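## Task

Sort the mock proficiency-run tubes that arrived in the grey transport rack TR. Worklist (ID, test, expected cap colour), which also names samples absent from TR: T945 ESR lavender; A864 PT/INR light blue; F453 HbA1c lavender; M283 PT/INR light blue; R125 chemistry gold; C652 glucose grey; R251 PT/INR light blue; C256 D-dimer light blue; R215 ammonia lavender; P105 HbA1c lavender; M823 D-dimer light blue; A684 D-dimer light blue; T954 platelets (citrate) light blue; F345 PT/INR light blue; C526 D-dimer light blue; A486 ammonia lavender; P150 HbA1c lavender. Routing: ESR and platelets (citrate) to HAEM; HbA1c, ammonia, chemistry and glucose to CHEM; PT/INR and D-dimer to COAG. Move every TR tube into the rack of its test's section, except that these go into the red HOLD rack (any cell): a tube without a label, one whose ID is missing from the list, one whose cap colour differs from its listed colour, one of two tubes carrying the same ID, and a light-blue tube filled to less than half the height of its black fill mark. In each section rack that receives tubes, they must fill row A from A1 onward with no empty cell, placed after any tubes already in that row. Tubes that were already in HAEM, COAG and CHEM must stay in their cells. A tube counts only in a rack standing upright and fully on the bench, and the result must hold without the robot supporting it. Release everything and move clear (touching the panel housing, CALL or the key you need is allowed), then press CONTINUE (green). Exception: a tube whose cap is off or ajar (unless you opened it on order) must be left where it is; do all other work, then press CALL (blue) instead of CONTINUE. Pressing RETRY, CONTINUE or SKIP ends the job; a wrong or premature go key is usually worse than pressing none.

## Robot and tools

Robot: two six-joint arms, left_arm and right_arm, each ending in a parallel two-finger gripper with a wrist camera. Bases in the scene frame: left_arm at (-0.038, +0.226, 0) m, right_arm at (+0.026, -0.228, 0) m, both turned only slightly about z. The scene frame has its origin on the table top midway between the arms, +x pointing out over the table, +z up, and left_arm on the +y side. The arm names do not correspond to image sides. Joint ranges (rad), base to gripper: waist -2.618 to 3.054, shoulder 0 to 3.142, elbow 0 to 3.142, wrist pitch -1.571 to 1.571, wrist yaw -1.571 to 1.571, wrist roll -2.094 to 2.094.

Gripper: fingers point along the gripper's +z axis and close along its y axis. The reported end_effector_position is the spot between the finger pads, about 1 cm short of the tips. Opening is a number from -1 (closed) to +1 (fully open, 0.094 m).

A row (used by both execute_actions and move) is 16 plain numbers covering both arms, always all 16 even if one arm is idle: left_arm x, y, z, qw, qx, qy, qz, opening, then right_arm in the same order. x, y, z are absolute target positions in metres in the scene frame for that gripper's end_effector_position; qw, qx, qy, qz is the absolute target orientation quaternion (w first) in the scene frame. So each arm's part is a pose plus an opening, not an offset. To hold an orientation, repeat the same quaternion every row rather than copying the reported one, which drifts. To keep an arm still, resend its last reported pose and its intended opening each call.

execute_actions(actions): a list of actions; each action is a table of up to 15 rows, each row lasting one 1/30 s control step; a short table repeats its last row until 15 steps pass. An empty list just returns state and images. An action is rejected for both arms if any target lies over 0.6 m from that gripper's starting position along any of the gripper's own axes; if the first action fails this or anything is malformed, nothing runs. Each control step limits the commanded pose to within 70 mm and 16 degrees of the measured one, so distant targets need several actions; position is favoured over orientation when both cannot be met.

move(target, speed, blocking): target is one 16-number row; each gripper travels a straight line to its pose, all arms finishing together, over 0.5 to 10 s. speed is in m/s, 0.002 to 0.5 (default 0.25); rotation is capped at twice that in rad/s. Openings are applied at the start. Paths ignore obstacles and the other arm. Faster moves and targets set deeper past a contact hit and press harder. blocking=false returns after 0.5 s while the motion continues; then use wait or stop before sending other motion. The result adds a move: line giving the ending (done, off_target, moving, held, fault) and limits (paced = target clipped; held = a check blocked steps, after which the arm may surge), plus each gripper's remaining distance.

wait(seconds): 0 to 10; arms keep their last command; returns early if a running move finishes. stop(): brakes a running move (needs room; fingers continue). zoom_image(camera, region): camera is cam_high, cam_low, cam_left_wrist or cam_right_wrist; region [x0, y0, x1, y1] in image pixels, origin top-left, at most 504 by 504. read_manual(section) gives only licence text. finished_scene(scene): ends the current scene, passing its number; irreversible.

Results: a state line per arm with gripper position and quaternion (printed positions may be off, more at long reach), Hand target lines (where the controller is currently driving), grip_measured (opening on the command scale; each gripper may read up to about 1 mm off), joint positions (last value is opening in metres), pose unreachable lines when a clearance check altered a command, FAULT or MOTOR HOT lines, and images from cam_high, cam_low and both wrist cameras (504x504 each), with calibration given as OpenCV K, distortion and world-to-camera transforms.

Practical notes: arms often stop a centimetre or more from the target, usually low. To grasp, command an opening about 0.03 below grip_measured; less grips more gently. Pads may spike in force at first contact. Holding loads heats motors: warning at 75 °C, a 10 s stop at 90 °C, and at 100 °C the arm goes limp and drops what it holds, so do not linger while carrying. The robot keeps holding its last command while you think. Avoid arm-to-arm collisions, knocking tubes or racks over or off the table, hard pushes and drops. Racks are loose; row A is the front row (arm side) and position 1 its left end as seen from the arms. Panel keys left to right facing it: RETRY white, CONTINUE green, SKIP yellow, CALL blue; push a key until it latches. Objects may occasionally be nudged by outside disturbances.

Each tool is called by a JSON object that holds its "method" and its "body".

## Session

{"method": "execute_actions", "body": {"actions": []}}

Scene clock: 0.00 s.
left_arm: end_effector_position=(+0.4437, +0.3573, +0.3026) grip_measured=+1.000 end_effector_quat_wxyz=(+0.135, -0.031, +0.768, +0.625) | right_arm: end_effector_position=(+0.4055, -0.4640, +0.2817) grip_measured=+1.000 end_effector_quat_wxyz=(+0.703, +0.325, +0.631, +0.055)
Joint positions: left_arm=[-0.152  2.248  2.31  -1.229 -1.371  0.159  0.094] | right_arm=[-0.756  1.373  0.751  0.615 -0.266  0.552  0.094]
Joint velocities: left_arm=[-0.007  0.012 -0.012 -0.051  0.037 -0.007  0.   ] | right_arm=[ 0.007  0.002 -0.007 -0.007 -0.022  0.022  0.   ]
Motor temperatures (°C, as the motors report them): left_arm=[22 30 28 20 20 22] | right_arm=[21 25 27 30 20 22]
Hand target (left_arm): +0.440, +0.358, +0.316; +0.146, -0.044, +0.762, +0.629
Hand target (right_arm): +0.405, -0.464, +0.283; +0.702, +0.324, +0.632, +0.053
camera_calibration (this result's frames):
cam_left_wrist: T_world_to_cam=[[0.38355, -0.301673, -0.872859, 0.20174], [-0.903489, -0.318356, -0.286981, 0.636383], [-0.191305, 0.898689, -0.394664, -0.0272405], [0, 0, 0, 1]] pos_world=[0.492376, 0.287936, 0.347969]
cam_right_wrist: T_world_to_cam=[[-0.271774, -0.67364, -0.687276, -0.0105314], [-0.405275, 0.727855, -0.553154, 0.678656], [0.872864, 0.128203, -0.470822, -0.0563858], [0, 0, 0, 1]] pos_world=[0.321398, -0.493829, 0.341616]

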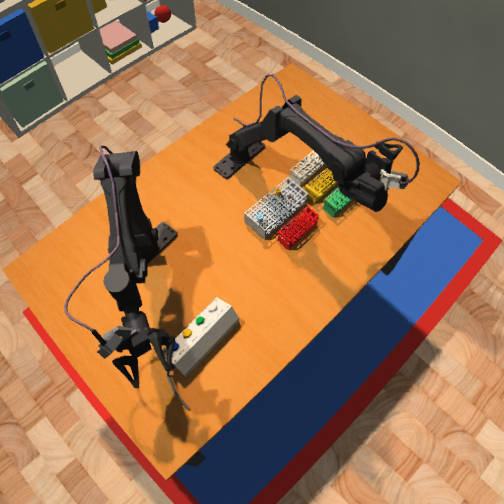

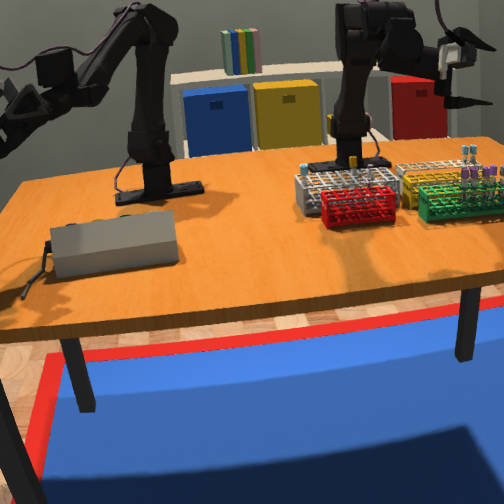

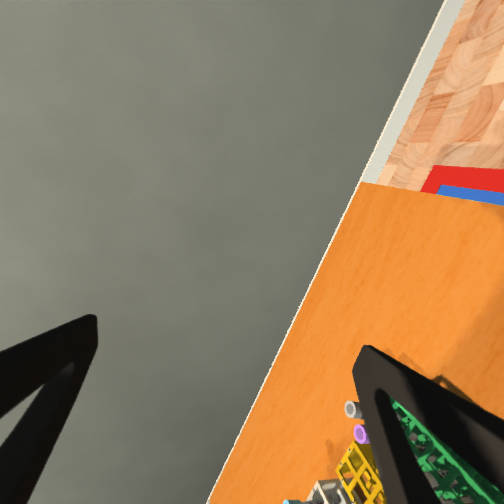

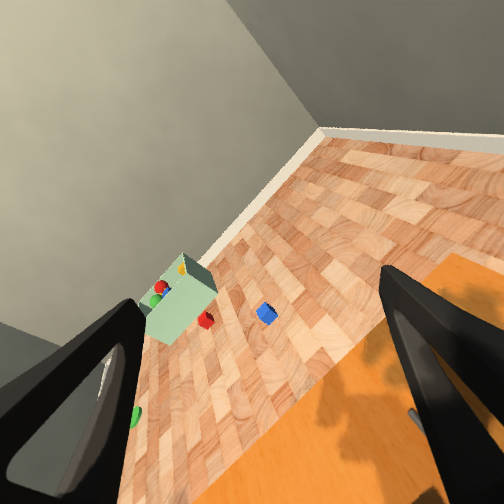

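{"method": "zoom_image", "body": {"camera": "cam_low", "region": [280, 130, 410, 240]}}

{"method": "zoom_image", "body": {"camera": "cam_low", "region": [390, 130, 504, 240]}}

{"method": "zoom_image", "body": {"camera": "cam_high", "region": [235, 140, 365, 260]}}

Region (280, 130, 410, 240) of cam_low's 504x504 image, scaled by 3.877, with more detail than that image has; it fills the top 426 rows of this view, and the rest is white.

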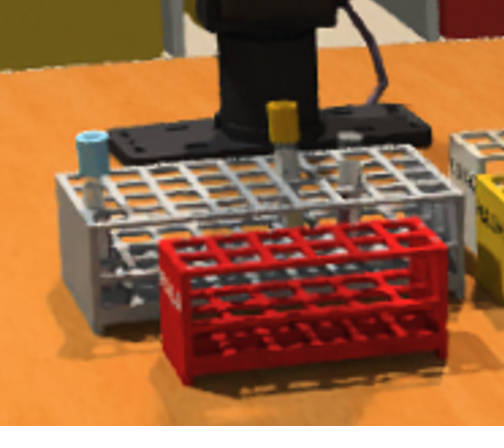

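Region (390, 130, 504, 240) of cam_low's 504x504 image, scaled by 4.421, with more detail than that image has; it fills the top 486 rows of this view, and the rest is white.

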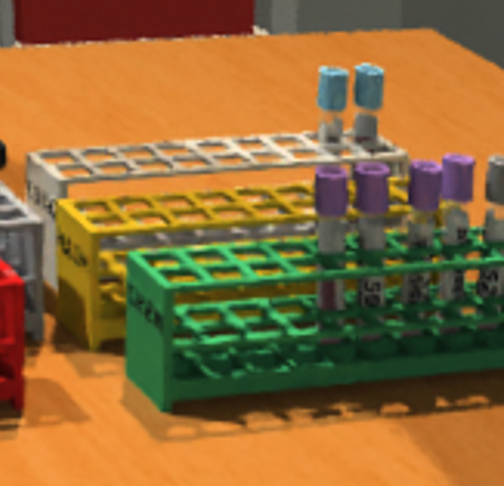

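Region (235, 140, 365, 260) of cam_high's 504x504 image, scaled by 3.877, with more detail than that image has; it fills the top 465 rows of this view, and the rest is white.

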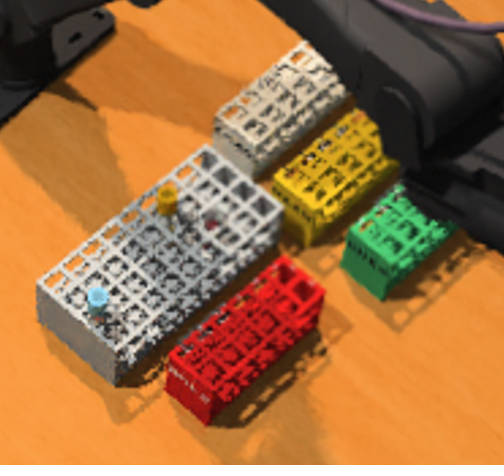

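{"method": "move", "body": {"target": [0.21,0.2,0.25,0.208,0,0.978,0,1,0.4055,-0.464,0.2817,0.703,0.325,0.631,0.055,1], "speed": 0.25}}

Scene clock: 33.60 s.
left_arm: end_effector_position=(+0.2087, +0.1983, +0.2462) grip_measured=+1.000 end_effector_quat_wxyz=(+0.189, +0.008, +0.982, +0.007) | right_arm: end_effector_position=(+0.4055, -0.4640, +0.2820) grip_measured=+1.000 end_effector_quat_wxyz=(+0.703, +0.325, +0.630, +0.055)
Joint positions: left_arm=[-0.226  1.226  1.437 -1.409 -0.072 -0.138  0.094] | right_arm=[-0.756  1.373  0.751  0.616 -0.266  0.552  0.094]
Joint velocities: left_arm=[-0.022 -0.002  0.002  0.037 -0.081 -0.066  0.   ] | right_arm=[ 0.012 -0.022  0.002  0.007 -0.007 -0.007  0.   ]
Motor temperatures (°C, as the motors report them): left_arm=[22 42 31 21 21 22] | right_arm=[21 28 31 35 20 22]
Hand target (left_arm): +0.209, +0.200, +0.251; +0.206, -0.001, +0.979, -0.000
Hand target (right_arm): +0.405, -0.464, +0.282; +0.703, +0.325, +0.631, +0.055
Off the commanded pose (left_arm): 0.004 m, 3 deg.
Off the commanded pose (right_arm): 0.000 m, 0 deg.
move: off_target (left_arm)
camera_calibration (this result's frames):
cam_left_wrist: T_world_to_cam=[[0.139685, -0.983055, 0.118703, 0.136565], [-0.989835, -0.135388, 0.043562, 0.257668], [-0.026753, -0.123581, -0.991974, 0.363911], [0, 0, 0, 1]] pos_world=[0.245708, 0.214109, 0.333555]
cam_right_wrist: T_world_to_cam=[[-0.271154, -0.674125, -0.687045, -0.010882], [-0.404776, 0.727465, -0.554032, 0.678675], [0.873288, 0.127872, -0.470125, -0.0567789], [0, 0, 0, 1]] pos_world=[0.321345, -0.493788, 0.341838]

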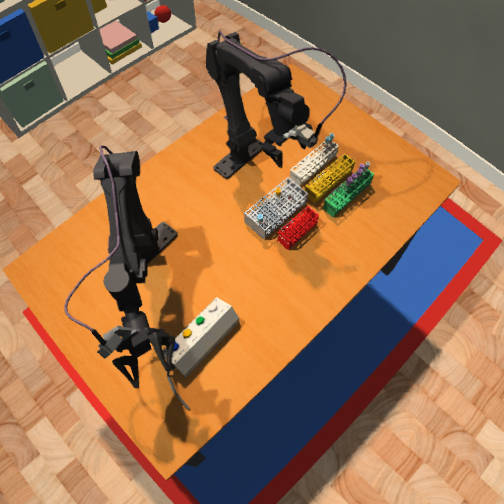

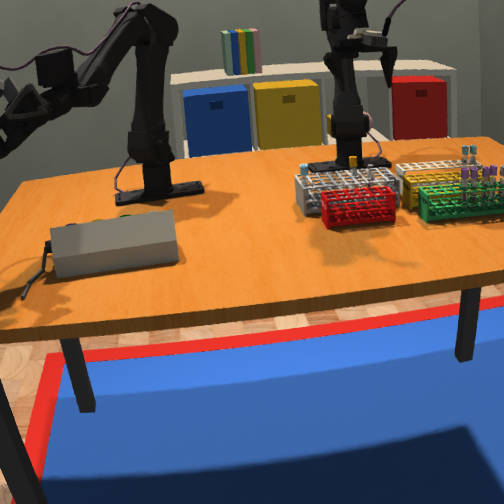

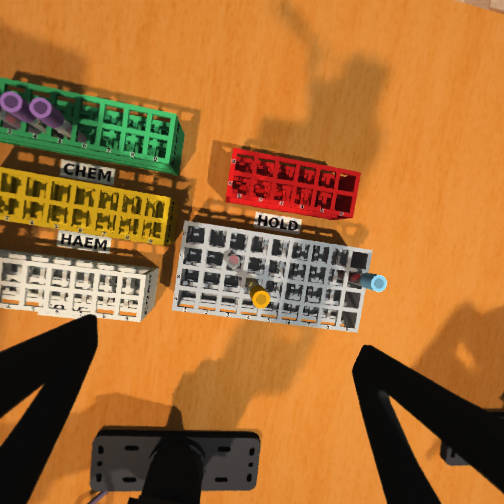

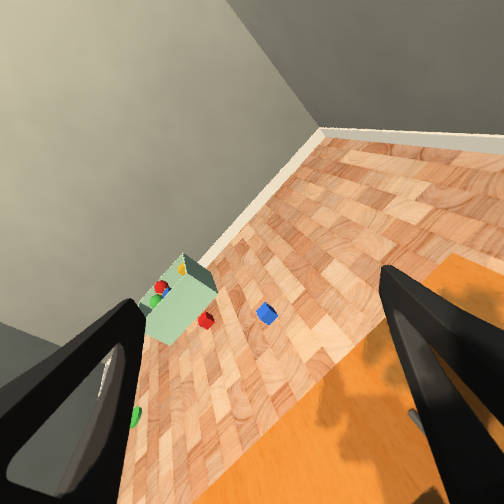

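{"method": "zoom_image", "body": {"camera": "cam_left_wrist", "region": [165, 200, 395, 345]}}

{"method": "zoom_image", "body": {"camera": "cam_high", "region": [280, 120, 390, 225]}}

{"method": "zoom_image", "body": {"camera": "cam_low", "region": [290, 145, 390, 205]}}

Region (165, 200, 395, 345) of cam_left_wrist's 504x504 image, scaled by 2.191, with more detail than that image has; it fills the top 318 rows of this view, and the rest is white.

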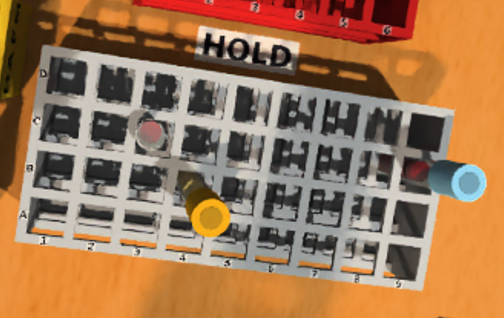

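Region (280, 120, 390, 225) of cam_high's 504x504 image, scaled by 4.582, with more detail than that image has; it fills the top 481 rows of this view, and the rest is white.

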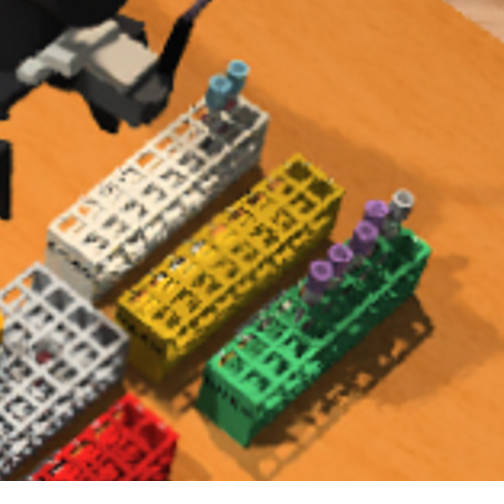

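Region (290, 145, 390, 205) of cam_low's 504x504 image, scaled by 5.040, with more detail than that image has; it fills the top 302 rows of this view, and the rest is white.

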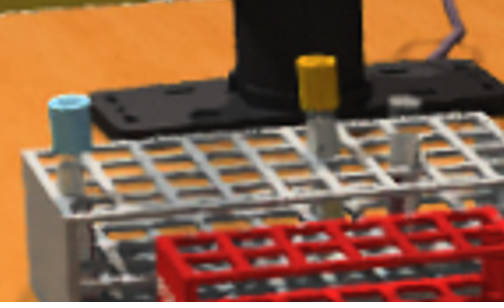

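{"method": "zoom_image", "body": {"camera": "cam_low", "region": [335, 148, 385, 198]}}

{"method": "zoom_image", "body": {"camera": "cam_left_wrist", "region": [215, 240, 295, 320]}}

Region (335, 148, 385, 198) of cam_low's 504x504 image, scaled by 10.080, with more detail than that image has.

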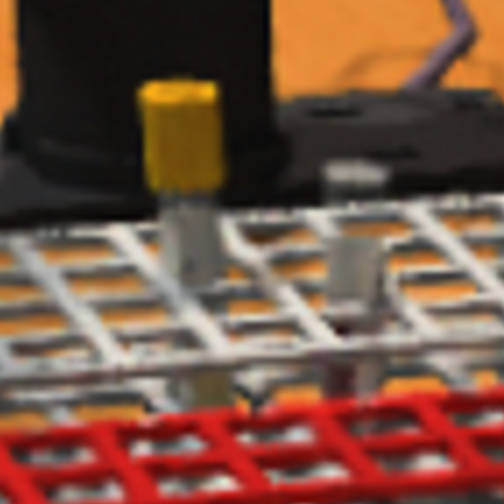

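Region (215, 240, 295, 320) of cam_left_wrist's 504x504 image, scaled by 6.300, with more detail than that image has.

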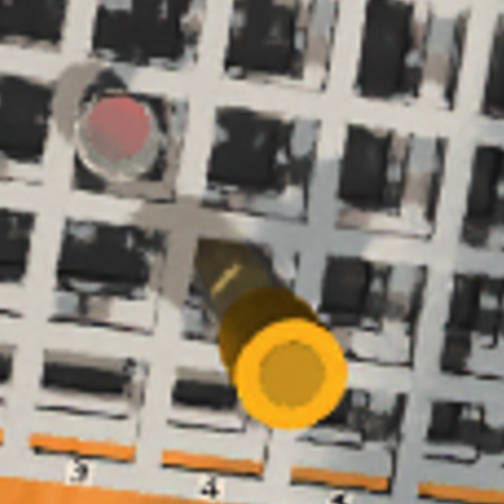

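{"method": "move", "body": {"target": [0.20,0.17,0.155,0,-0.3827,0.9239,0,-0.38,0.312,-0.383,0.15,0.21,0.2362,0.9473,-0.0523,-1], "speed": 0.2}}

Scene clock: 157.17 s.
left_arm: end_effector_position=(+0.2004, +0.1719, +0.1589) grip_measured=-0.377 end_effector_quat_wxyz=(+0.008, -0.383, +0.924, -0.002) | right_arm: end_effector_position=(+0.3102, -0.3815, +0.1450) grip_measured=-0.995 end_effector_quat_wxyz=(+0.212, +0.249, +0.944, -0.048)
Joint positions: left_arm=[-0.29   1.458  1.322 -1.42  -0.005 -1.016  0.029] | right_arm=[-0.597  1.365  1.097 -0.866 -0.01   0.014  0.   ]
Joint velocities: left_arm=[ 0.002 -0.002 -0.012  0.022  0.022  0.007 -0.   ] | right_arm=[ 0.007 -0.002  0.007  0.022  0.051 -0.022 -0.002]
Motor temperatures (°C, as the motors report them): left_arm=[22 32 30 22 20 22] | right_arm=[21 28 32 38 20 22]
Hand target (left_arm): +0.199, +0.170, +0.155; -0.001, -0.385, +0.923, +0.000
Hand target (right_arm): +0.313, -0.383, +0.150; +0.210, +0.243, +0.946, -0.053
Off the commanded pose (left_arm): 0.004 m, 1 deg.
Off the commanded pose (right_arm): 0.006 m, 2 deg.
move: done
camera_calibration (this result's frames):
cam_left_wrist: T_world_to_cam=[[0.82599, -0.557871, 0.080745, -0.0824535], [-0.539698, -0.741344, 0.398919, 0.207152], [-0.162686, -0.373081, -0.913424, 0.331489], [0, 0, 0, 1]] pos_world=[0.233834, 0.231245, 0.226811]
cam_right_wrist: T_world_to_cam=[[-0.633533, -0.765213, -0.11439, -0.0806286], [-0.759969, 0.587693, 0.277604, 0.440557], [-0.1452, 0.262804, -0.953861, 0.389074], [0, 0, 0, 1]] pos_world=[0.340222, -0.422861, 0.239599]

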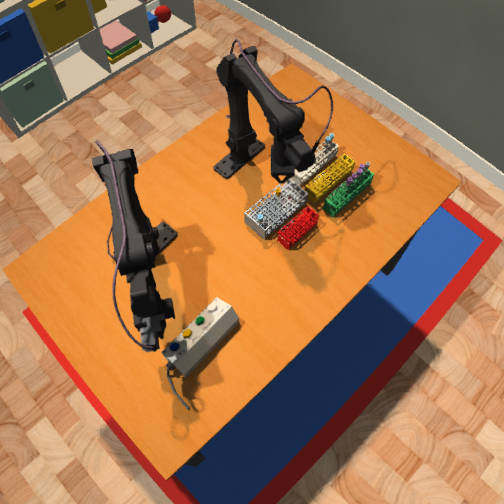

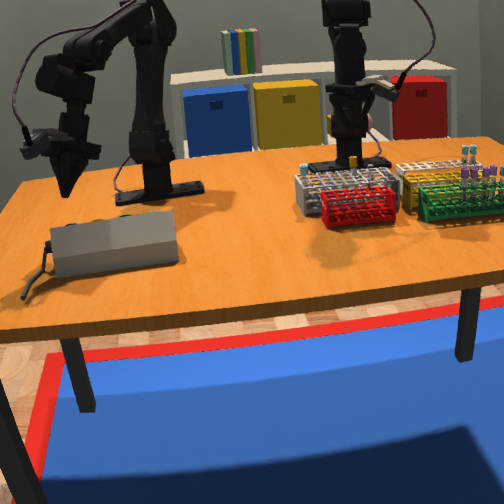

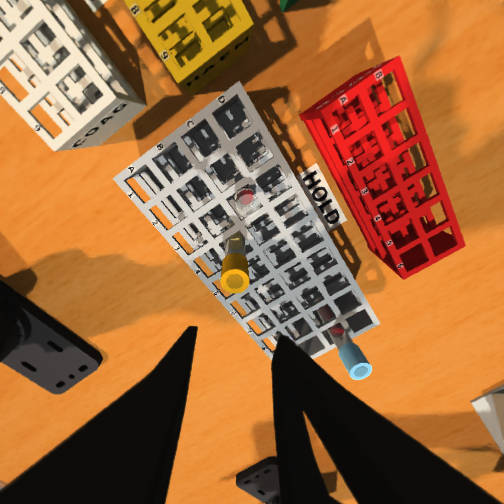

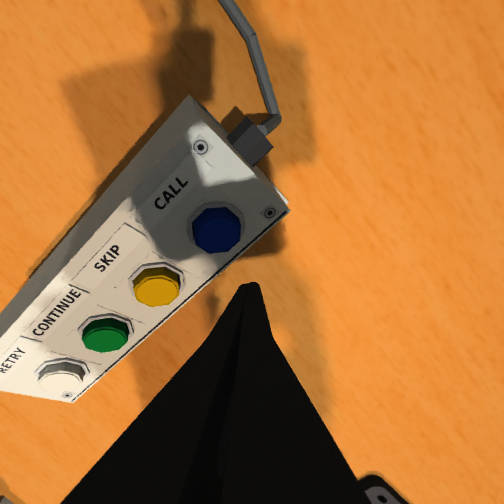

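{"method": "zoom_image", "body": {"camera": "cam_left_wrist", "region": [190, 170, 300, 310]}}

{"method": "zoom_image", "body": {"camera": "cam_left_wrist", "region": [290, 280, 400, 390]}}

Region (190, 170, 300, 310) of cam_left_wrist's 504x504 image, scaled by 3.600, with more detail than that image has; it fills the left 396 columns of this view, and the rest is white.

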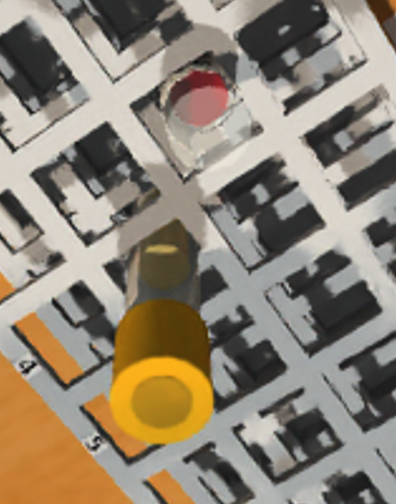

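Region (290, 280, 400, 390) of cam_left_wrist's 504x504 image, scaled by 4.582, with more detail than that image has.

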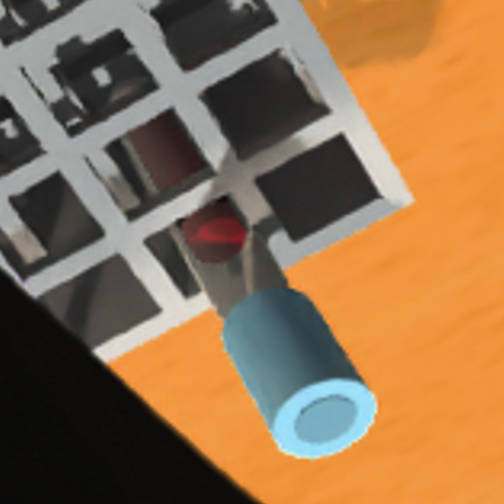

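{"method": "move", "body": {"target": [0.1976,0.1617,0.116,-0.0141,-0.3827,0.9239,0.0105,-0.38,0.312,-0.383,0.15,0.21,0.2362,0.9473,-0.0523,-1], "speed": 0.08}}

Scene clock: 186.83 s.
left_arm: end_effector_position=(+0.1961, +0.1659, +0.1193) grip_measured=-0.377 end_effector_quat_wxyz=(-0.013, -0.385, +0.923, +0.012) | right_arm: end_effector_position=(+0.3094, -0.3814, +0.1446) grip_measured=-0.995 end_effector_quat_wxyz=(+0.209, +0.241, +0.947, -0.050)
Joint positions: left_arm=[-0.317  1.492  1.195 -1.31  -0.003 -1.047  0.029] | right_arm=[-0.597  1.365  1.097 -0.87  -0.009 -0.005  0.   ]
Joint velocities: left_arm=[-0.007 -0.002 -0.022  0.11  -0.037 -0.022  0.   ] | right_arm=[ 0.017  0.007 -0.007 -0.007 -0.022 -0.022  0.   ]
Motor temperatures (°C, as the motors report them): left_arm=[22 31 30 21 20 22] | right_arm=[21 27 34 35 20 22]
Hand target (left_arm): +0.197, +0.162, +0.116; -0.014, -0.383, +0.924, +0.011
Hand target (right_arm): +0.312, -0.383, +0.150; +0.210, +0.236, +0.947, -0.052
Off the commanded pose (left_arm): 0.006 m, 0 deg.
Off the commanded pose (right_arm): 0.006 m, 1 deg.
move: done
camera_calibration (this result's frames):
cam_left_wrist: T_world_to_cam=[[0.83141, -0.554674, 0.0330659, -0.0749521], [-0.515771, -0.74822, 0.417309, 0.210385], [-0.20673, -0.36401, -0.908163, 0.298824], [0, 0, 0, 1]] pos_world=[0.232602, 0.224615, 0.186064]
cam_right_wrist: T_world_to_cam=[[-0.622066, -0.775914, -0.104843, -0.0901074], [-0.767151, 0.577237, 0.279779, 0.437812], [-0.156565, 0.254471, -0.954323, 0.388921], [0, 0, 0, 1]] pos_world=[0.340707, -0.421606, 0.239218]

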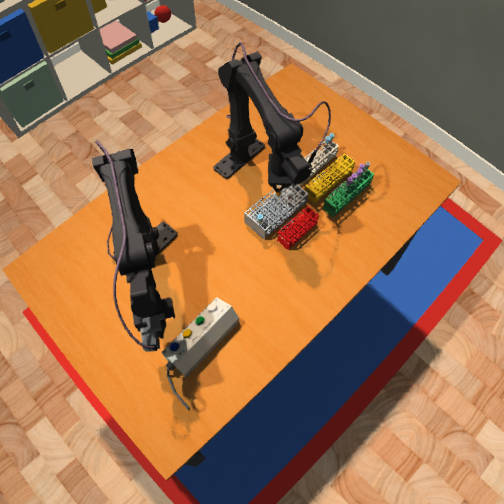

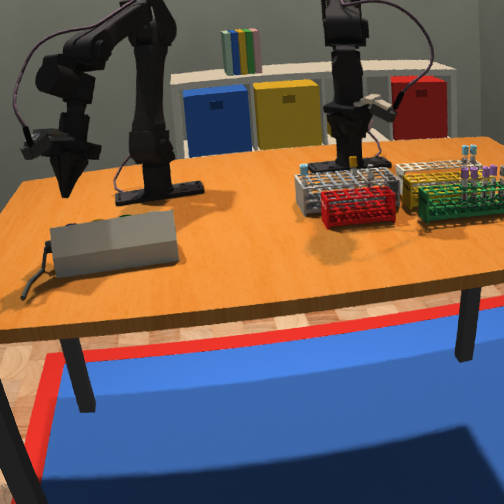

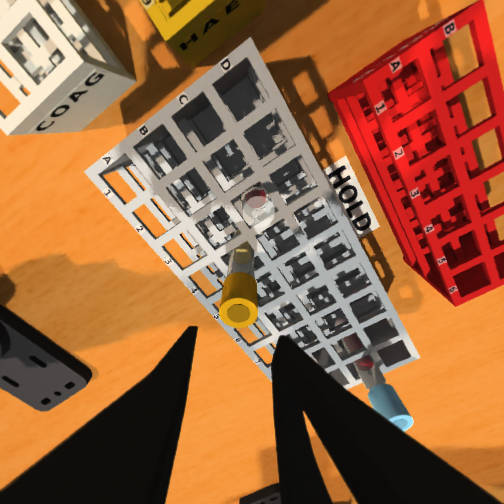

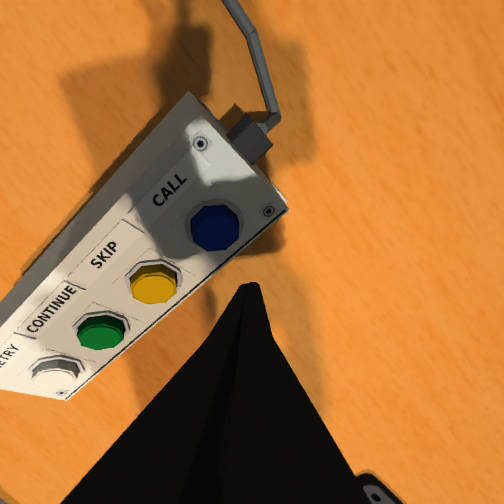

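{"method": "move", "body": {"target": [0.1985,0.1615,0.082,-0.0141,-0.3827,0.9239,0.0105,-0.38,0.312,-0.383,0.15,0.21,0.2362,0.9473,-0.0523,-1], "speed": 0.06}}

Scene clock: 192.23 s.
left_arm: end_effector_position=(+0.1976, +0.1655, +0.0860) grip_measured=-0.377 end_effector_quat_wxyz=(-0.013, -0.385, +0.923, +0.012) | right_arm: end_effector_position=(+0.3093, -0.3813, +0.1445) grip_measured=-0.995 end_effector_quat_wxyz=(+0.209, +0.241, +0.947, -0.050)
Joint positions: left_arm=[-0.317  1.512  1.081 -1.174 -0.003 -1.048  0.029] | right_arm=[-0.597  1.365  1.097 -0.87  -0.009 -0.005  0.   ]
Joint velocities: left_arm=[-0.007  0.002 -0.012  0.022  0.037  0.051 -0.001] | right_arm=[ 0.002  0.007 -0.002 -0.022 -0.022 -0.051 -0.001]
Motor temperatures (°C, as the motors report them): left_arm=[22 31 30 21 20 22] | right_arm=[21 27 34 35 20 22]
Hand target (left_arm): +0.198, +0.162, +0.082; -0.014, -0.383, +0.924, +0.011
Hand target (right_arm): +0.312, -0.383, +0.150; +0.210, +0.236, +0.947, -0.052
Off the commanded pose (left_arm): 0.006 m, 0 deg.
Off the commanded pose (right_arm): 0.006 m, 1 deg.
move: done
camera_calibration (this result's frames):
cam_left_wrist: T_world_to_cam=[[0.83177, -0.554024, 0.034863, -0.0757025], [-0.515973, -0.748422, 0.416698, 0.224915], [-0.204768, -0.364585, -0.908376, 0.268452], [0, 0, 0, 1]] pos_world=[0.233988, 0.224264, 0.152773]
cam_right_wrist: T_world_to_cam=[[-0.622101, -0.775894, -0.104778, -0.0901173], [-0.767058, 0.577185, 0.280141, 0.437641], [-0.156884, 0.254647, -0.954223, 0.389012], [0, 0, 0, 1]] pos_world=[0.340663, -0.421582, 0.239161]

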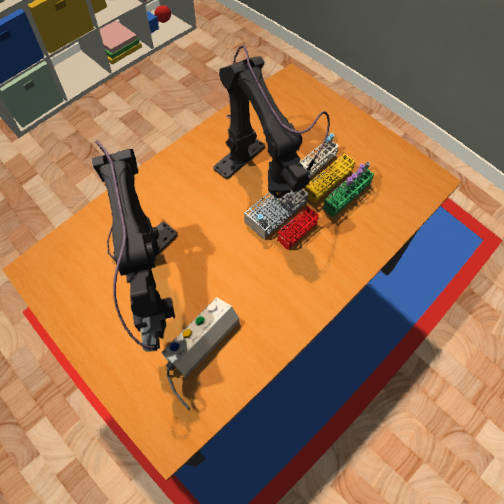

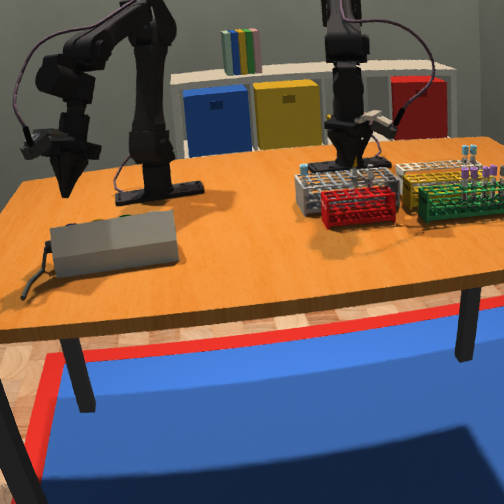

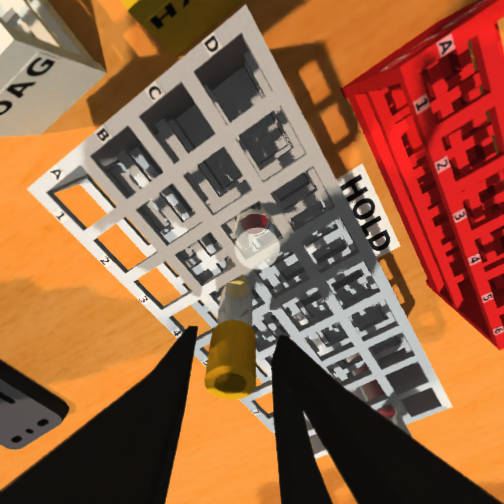

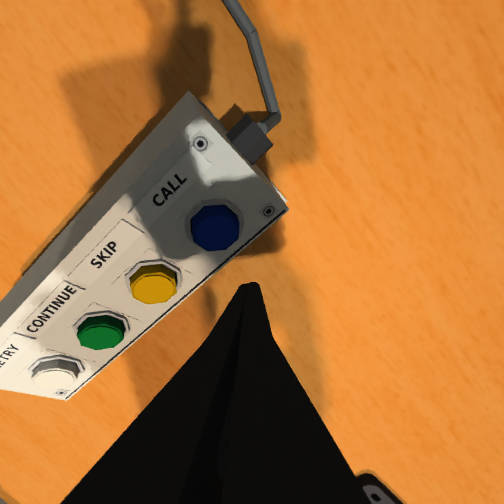

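Close the grip, then lift.

{"method": "execute_actions", "body": {"actions": [[[0.1985,0.1615,0.082,-0.0141,-0.3827,0.9239,0.0105,-0.42,0.312,-0.383,0.15,0.21,0.2362,0.9473,-0.0523,-1],[0.1985,0.1615,0.082,-0.0141,-0.3827,0.9239,0.0105,-0.46,0.312,-0.383,0.15,0.21,0.2362,0.9473,-0.0523,-1],[0.1985,0.1615,0.082,-0.0141,-0.3827,0.9239,0.0105,-0.50,0.312,-0.383,0.15,0.21,0.2362,0.9473,-0.0523,-1],[0.1985,0.1615,0.082,-0.0141,-0.3827,0.9239,0.0105,-0.54,0.312,-0.383,0.15,0.21,0.2362,0.9473,-0.0523,-1],[0.1985,0.1615,0.082,-0.0141,-0.3827,0.9239,0.0105,-0.57,0.312,-0.383,0.15,0.21,0.2362,0.9473,-0.0523,-1],[0.1985,0.1615,0.082,-0.0141,-0.3827,0.9239,0.0105,-0.60,0.312,-0.383,0.15,0.21,0.2362,0.9473,-0.0523,-1],[0.1985,0.1615,0.082,-0.0141,-0.3827,0.9239,0.0105,-0.62,0.312,-0.383,0.15,0.21,0.2362,0.9473,-0.0523,-1],[0.1985,0.1615,0.082,-0.0141,-0.3827,0.9239,0.0105,-0.64,0.312,-0.383,0.15,0.21,0.2362,0.9473,-0.0523,-1],[0.1985,0.1615,0.082,-0.0141,-0.3827,0.9239,0.0105,-0.655,0.312,-0.383,0.15,0.21,0.2362,0.9473,-0.0523,-1],[0.1985,0.1615,0.082,-0.0141,-0.3827,0.9239,0.0105,-0.67,0.312,-0.383,0.15,0.21,0.2362,0.9473,-0.0523,-1],[0.1985,0.1615,0.082,-0.0141,-0.3827,0.9239,0.0105,-0.685,0.312,-0.383,0.15,0.21,0.2362,0.9473,-0.0523,-1],[0.1985,0.1615,0.082,-0.0141,-0.3827,0.9239,0.0105,-0.70,0.312,-0.383,0.15,0.21,0.2362,0.9473,-0.0523,-1],[0.1985,0.1615,0.082,-0.0141,-0.3827,0.9239,0.0105,-0.71,0.312,-0.383,0.15,0.21,0.2362,0.9473,-0.0523,-1]]]}}

Scene clock: 203.73 s.
left_arm: end_effector_position=(+0.1982, +0.1653, +0.0859) grip_measured=-0.693 end_effector_quat_wxyz=(-0.012, -0.385, +0.923, +0.011) | right_arm: end_effector_position=(+0.3093, -0.3813, +0.1445) grip_measured=-0.995 end_effector_quat_wxyz=(+0.209, +0.240, +0.947, -0.050)
Joint positions: left_arm=[-0.317  1.512  1.081 -1.172 -0.003 -1.048  0.014] | right_arm=[-0.597  1.365  1.097 -0.87  -0.009 -0.005  0.   ]
Joint velocities: left_arm=[-0.002  0.007  0.002 -0.066 -0.051 -0.051 -0.001] | right_arm=[-0.002  0.002  0.002 -0.037  0.037 -0.007 -0.002]
Motor temperatures (°C, as the motors report them): left_arm=[22 31 30 21 20 22] | right_arm=[21 27 34 34 20 22]
Hand target (left_arm): +0.198, +0.162, +0.082; -0.014, -0.383, +0.924, +0.010
Hand target (right_arm): +0.312, -0.383, +0.150; +0.210, +0.236, +0.947, -0.052
Off the commanded pose (left_arm): 0.005 m, 0 deg.
Off the commanded pose (right_arm): 0.006 m, 1 deg.
camera_calibration (this result's frames):
cam_left_wrist: T_world_to_cam=[[0.831691, -0.554003, 0.0370271, -0.0764133], [-0.516895, -0.748179, 0.415991, 0.225302], [-0.202758, -0.365115, -0.908614, 0.268204], [0, 0, 0, 1]] pos_world=[0.23439, 0.224158, 0.152799]
cam_right_wrist: T_world_to_cam=[[-0.62184, -0.776124, -0.104622, -0.0903084], [-0.767237, 0.576959, 0.280117, 0.437613], [-0.157043, 0.254458, -0.954248, 0.388992], [0, 0, 0, 1]] pos_world=[0.340684, -0.421558, 0.239164]

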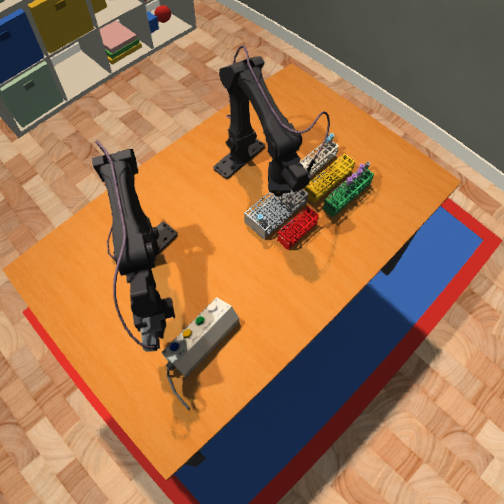

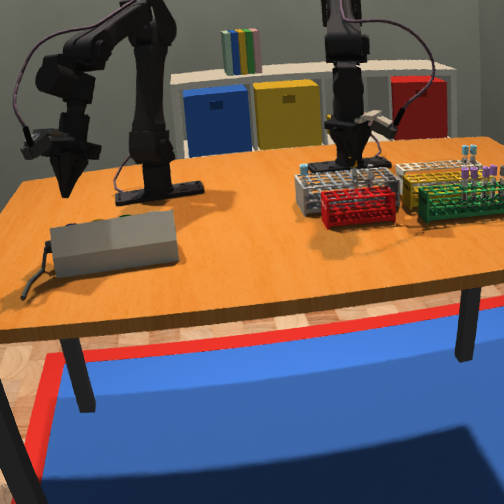

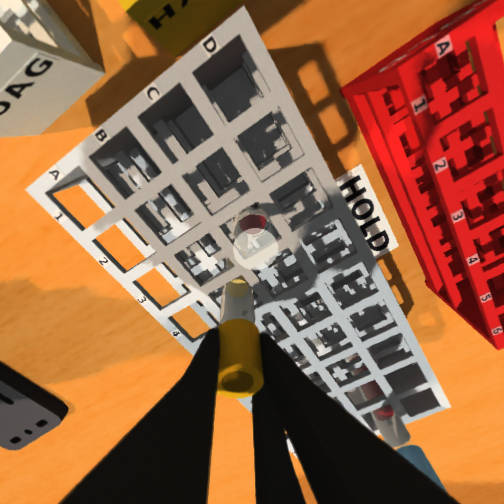

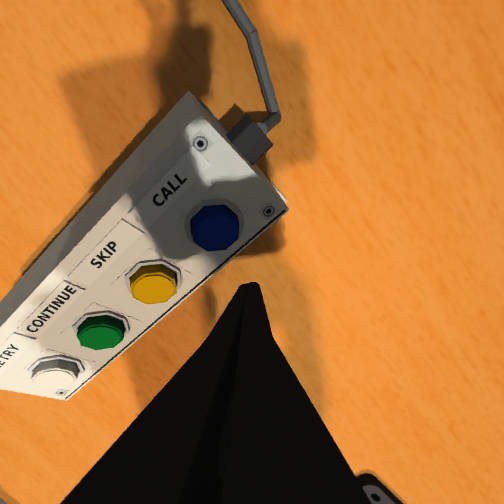

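{"method": "move", "body": {"target": [0.198,0.165,0.178,-0.010,-0.3827,0.9239,0.008,-0.72,0.312,-0.383,0.15,0.21,0.2362,0.9473,-0.0523,-1], "speed": 0.07}}

Scene clock: 210.50 s.
left_arm: end_effector_position=(+0.1978, +0.1654, +0.1692) grip_measured=-0.700 end_effector_quat_wxyz=(-0.016, -0.385, +0.923, +0.014) | right_arm: end_effector_position=(+0.3093, -0.3813, +0.1445) grip_measured=-0.995 end_effector_quat_wxyz=(+0.209, +0.240, +0.947, -0.050)
Joint positions: left_arm=[-0.317  1.512  1.412 -1.513 -0.003 -1.048  0.014] | right_arm=[-0.597  1.365  1.097 -0.87  -0.009 -0.005  0.   ]
Joint velocities: left_arm=[ 0.012 -0.007  0.022  0.066 -0.007 -0.007 -0.001] | right_arm=[-0.017 -0.017  0.007 -0.051  0.037  0.066 -0.   ]
Motor temperatures (°C, as the motors report them): left_arm=[22 31 31 21 20 22] | right_arm=[21 27 34 34 20 22]
Hand target (left_arm): +0.198, +0.165, +0.178; -0.010, -0.383, +0.924, +0.008
Hand target (right_arm): +0.312, -0.383, +0.150; +0.210, +0.236, +0.947, -0.052
Off the commanded pose (left_arm): 0.009 m, 1 deg.
Off the commanded pose (right_arm): 0.006 m, 1 deg.
move: done
camera_calibration (this result's frames):
cam_left_wrist: T_world_to_cam=[[0.832001, -0.554085, 0.0276481, -0.0776263], [-0.51289, -0.749234, 0.419036, 0.189408], [-0.211467, -0.362819, -0.907548, 0.345019], [0, 0, 0, 1]] pos_world=[0.234691, 0.224079, 0.235899]
cam_right_wrist: T_world_to_cam=[[-0.62184, -0.776124, -0.104622, -0.0903084], [-0.767237, 0.576959, 0.280117, 0.437613], [-0.157043, 0.254458, -0.954248, 0.388992], [0, 0, 0, 1]] pos_world=[0.340684, -0.421558, 0.239164]

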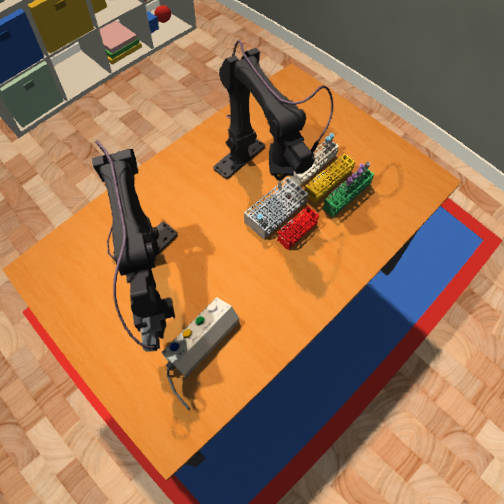

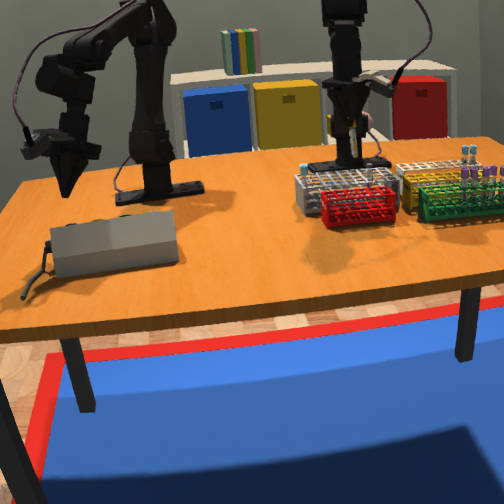

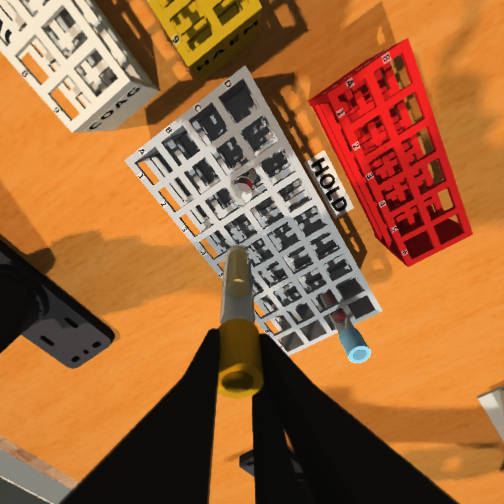

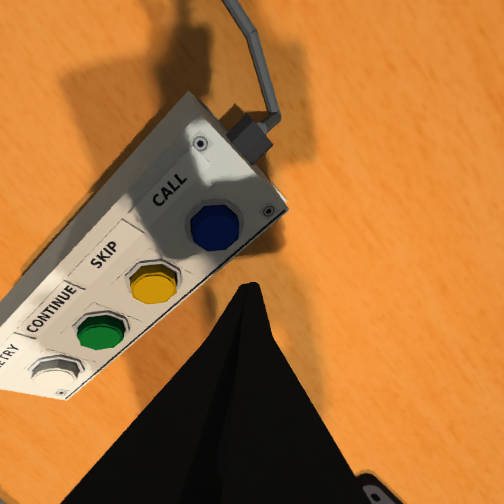

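{"method": "zoom_image", "body": {"camera": "cam_low", "region": [325, 105, 385, 170]}}

Region (325, 105, 385, 170) of cam_low's 504x504 image, scaled by 7.754, with more detail than that image has; it fills the left 465 columns of this view, and the rest is white.

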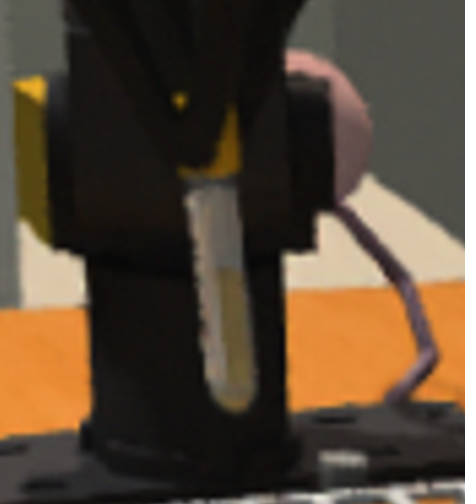

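{"method": "move", "body": {"target": [0.272,0.165,0.178,0,-0.6428,0.766,0,-0.72,0.312,-0.383,0.15,0.21,0.2362,0.9473,-0.0523,-1], "speed": 0.3}}

{"method": "move", "body": {"target": [0.275,0.33,0.175,0,-0.9171,0.3987,0,-0.72,0.312,-0.383,0.15,0.21,0.2362,0.9473,-0.0523,-1], "speed": 0.3}}

{"method": "zoom_image", "body": {"camera": "cam_low", "region": [400, 100, 480, 180]}}

Scene clock: 251.40 s.
left_arm: end_effector_position=(+0.2677, +0.1622, +0.1741) grip_measured=-0.700 end_effector_quat_wxyz=(-0.002, -0.635, +0.773, +0.003) | right_arm: end_effector_position=(+0.3093, -0.3813, +0.1445) grip_measured=-0.995 end_effector_quat_wxyz=(+0.209, +0.240, +0.947, -0.050)
Joint positions: left_arm=[-0.268  1.747  1.682 -1.514 -0.001 -1.585  0.014] | right_arm=[-0.597  1.365  1.097 -0.87  -0.009 -0.005  0.   ]
Joint velocities: left_arm=[-0.017  0.022 -0.002  0.081 -0.066 -0.051 -0.   ] | right_arm=[-0.002 -0.002 -0.017  0.066 -0.081  0.007 -0.   ]
Motor temperatures (°C, as the motors report them): left_arm=[22 32 33 21 20 22] | right_arm=[21 27 35 33 20 22]
Hand target (left_arm): +0.272, +0.165, +0.178; +0.001, -0.643, +0.766, -0.001
Hand target (right_arm): +0.312, -0.383, +0.150; +0.210, +0.236, +0.947, -0.052
Off the commanded pose (left_arm): 0.006 m, 1 deg.
Off the commanded pose (right_arm): 0.006 m, 1 deg.
move: done
camera_calibration (this result's frames):
cam_left_wrist: T_world_to_cam=[[0.998121, -0.00331533, 0.0611783, -0.277343], [-0.0279513, -0.913207, 0.406536, 0.119745], [0.0545207, -0.407483, -0.911584, 0.299821], [0, 0, 0, 1]] pos_world=[0.263822, 0.230604, 0.241599]
cam_right_wrist: T_world_to_cam=[[-0.62184, -0.776124, -0.104622, -0.0903084], [-0.767237, 0.576959, 0.280117, 0.437613], [-0.157043, 0.254458, -0.954248, 0.388992], [0, 0, 0, 1]] pos_world=[0.340684, -0.421558, 0.239164]

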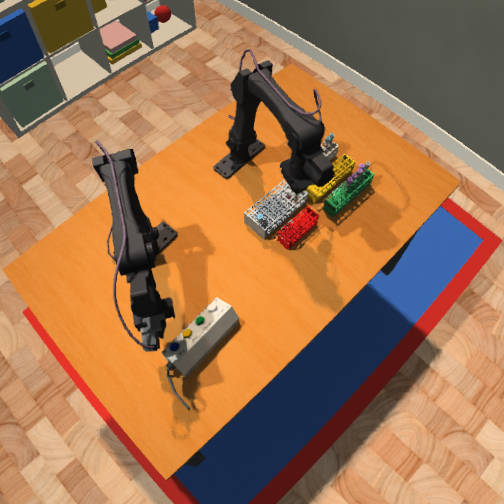

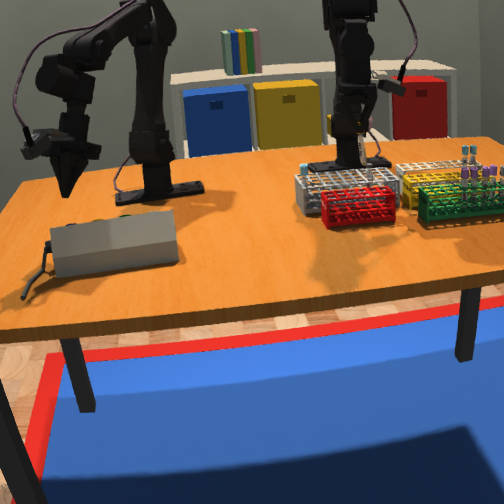

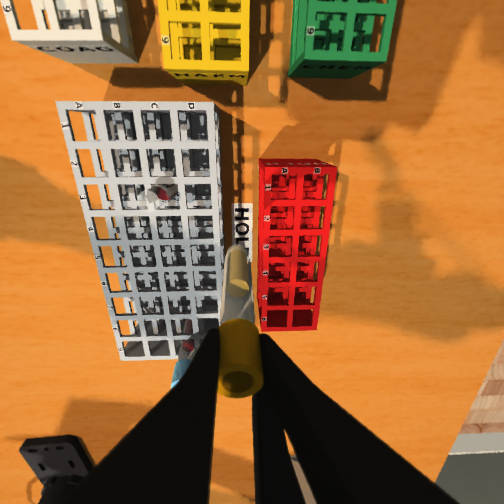

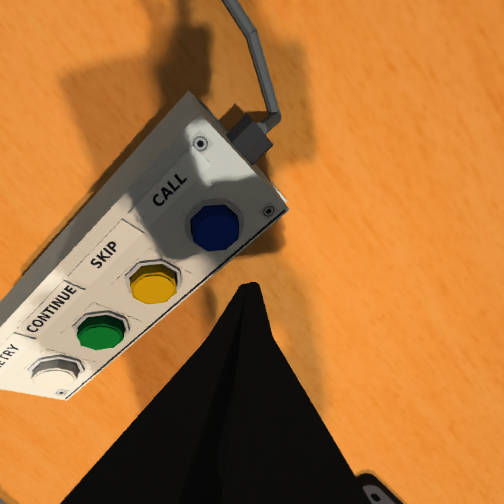

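Scene clock: 253.47 s.
left_arm: end_effector_position=(+0.2728, +0.3264, +0.1709) grip_measured=-0.700 end_effector_quat_wxyz=(+0.003, +0.914, -0.407, -0.003) | right_arm: end_effector_position=(+0.3093, -0.3813, +0.1445) grip_measured=-0.995 end_effector_quat_wxyz=(+0.209, +0.240, +0.947, -0.050)
Joint positions: left_arm=[ 0.25   1.802  1.737 -1.513 -0.    -1.995  0.014] | right_arm=[-0.597  1.365  1.097 -0.87  -0.009 -0.005  0.   ]
Joint velocities: left_arm=[ 0.007 -0.007 -0.002 -0.051  0.051 -0.007  0.   ] | right_arm=[-0.002  0.002 -0.027 -0.022  0.095  0.007 -0.   ]
Motor temperatures (°C, as the motors report them): left_arm=[22 32 33 21 20 22] | right_arm=[21 27 35 33 20 22]
Hand target (left_arm): +0.277, +0.331, +0.175; -0.004, +0.917, -0.399, +0.002
Hand target (right_arm): +0.312, -0.383, +0.150; +0.210, +0.236, +0.947, -0.052
Off the commanded pose (left_arm): 0.006 m, 1 deg.
Off the commanded pose (right_arm): 0.006 m, 1 deg.
move: done
camera_calibration (this result's frames):
cam_left_wrist: T_world_to_cam=[[0.600358, 0.797342, 0.0617819, -0.434532], [0.715363, -0.569954, 0.404237, -0.0432516], [0.357528, -0.19849, -0.912565, 0.212783], [0, 0, 0, 1]] pos_world=[0.215739, 0.364054, 0.238509]
cam_right_wrist: T_world_to_cam=[[-0.62184, -0.776124, -0.104622, -0.0903084], [-0.767237, 0.576959, 0.280117, 0.437613], [-0.157043, 0.254458, -0.954248, 0.388992], [0, 0, 0, 1]] pos_world=[0.340684, -0.421558, 0.239164]

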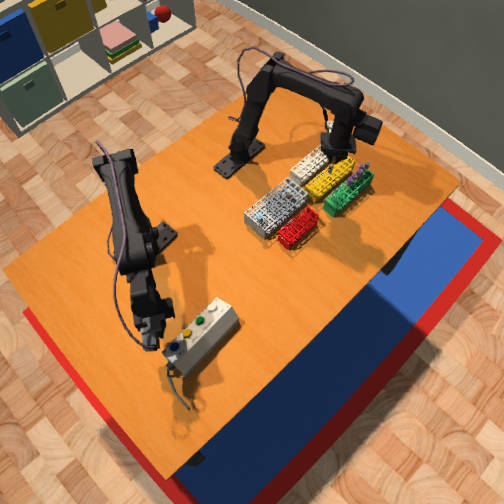

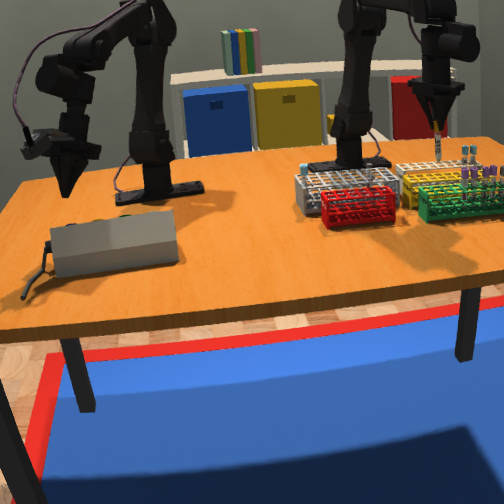

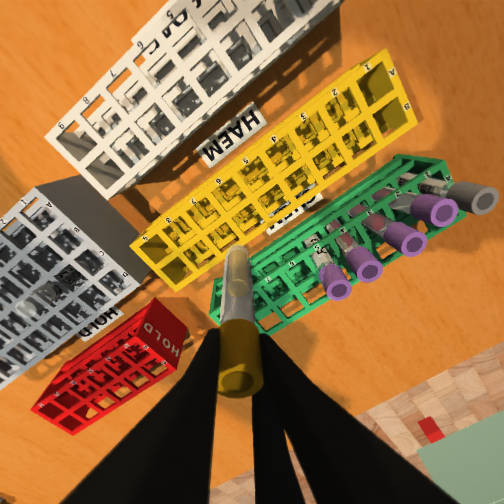

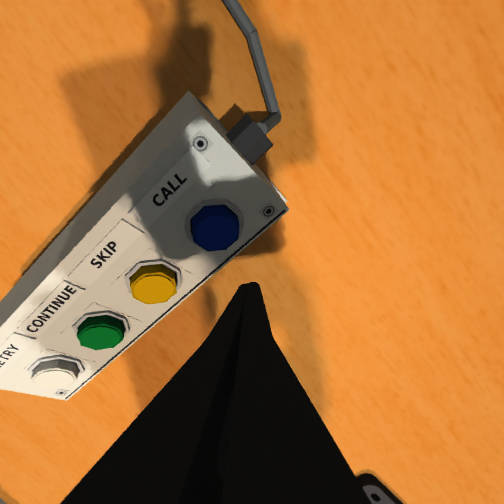

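Region (400, 100, 480, 180) of cam_low's 504x504 image, scaled by 6.300, with more detail than that image has.

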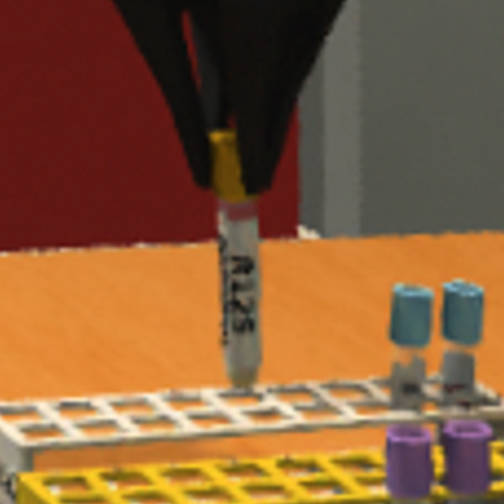

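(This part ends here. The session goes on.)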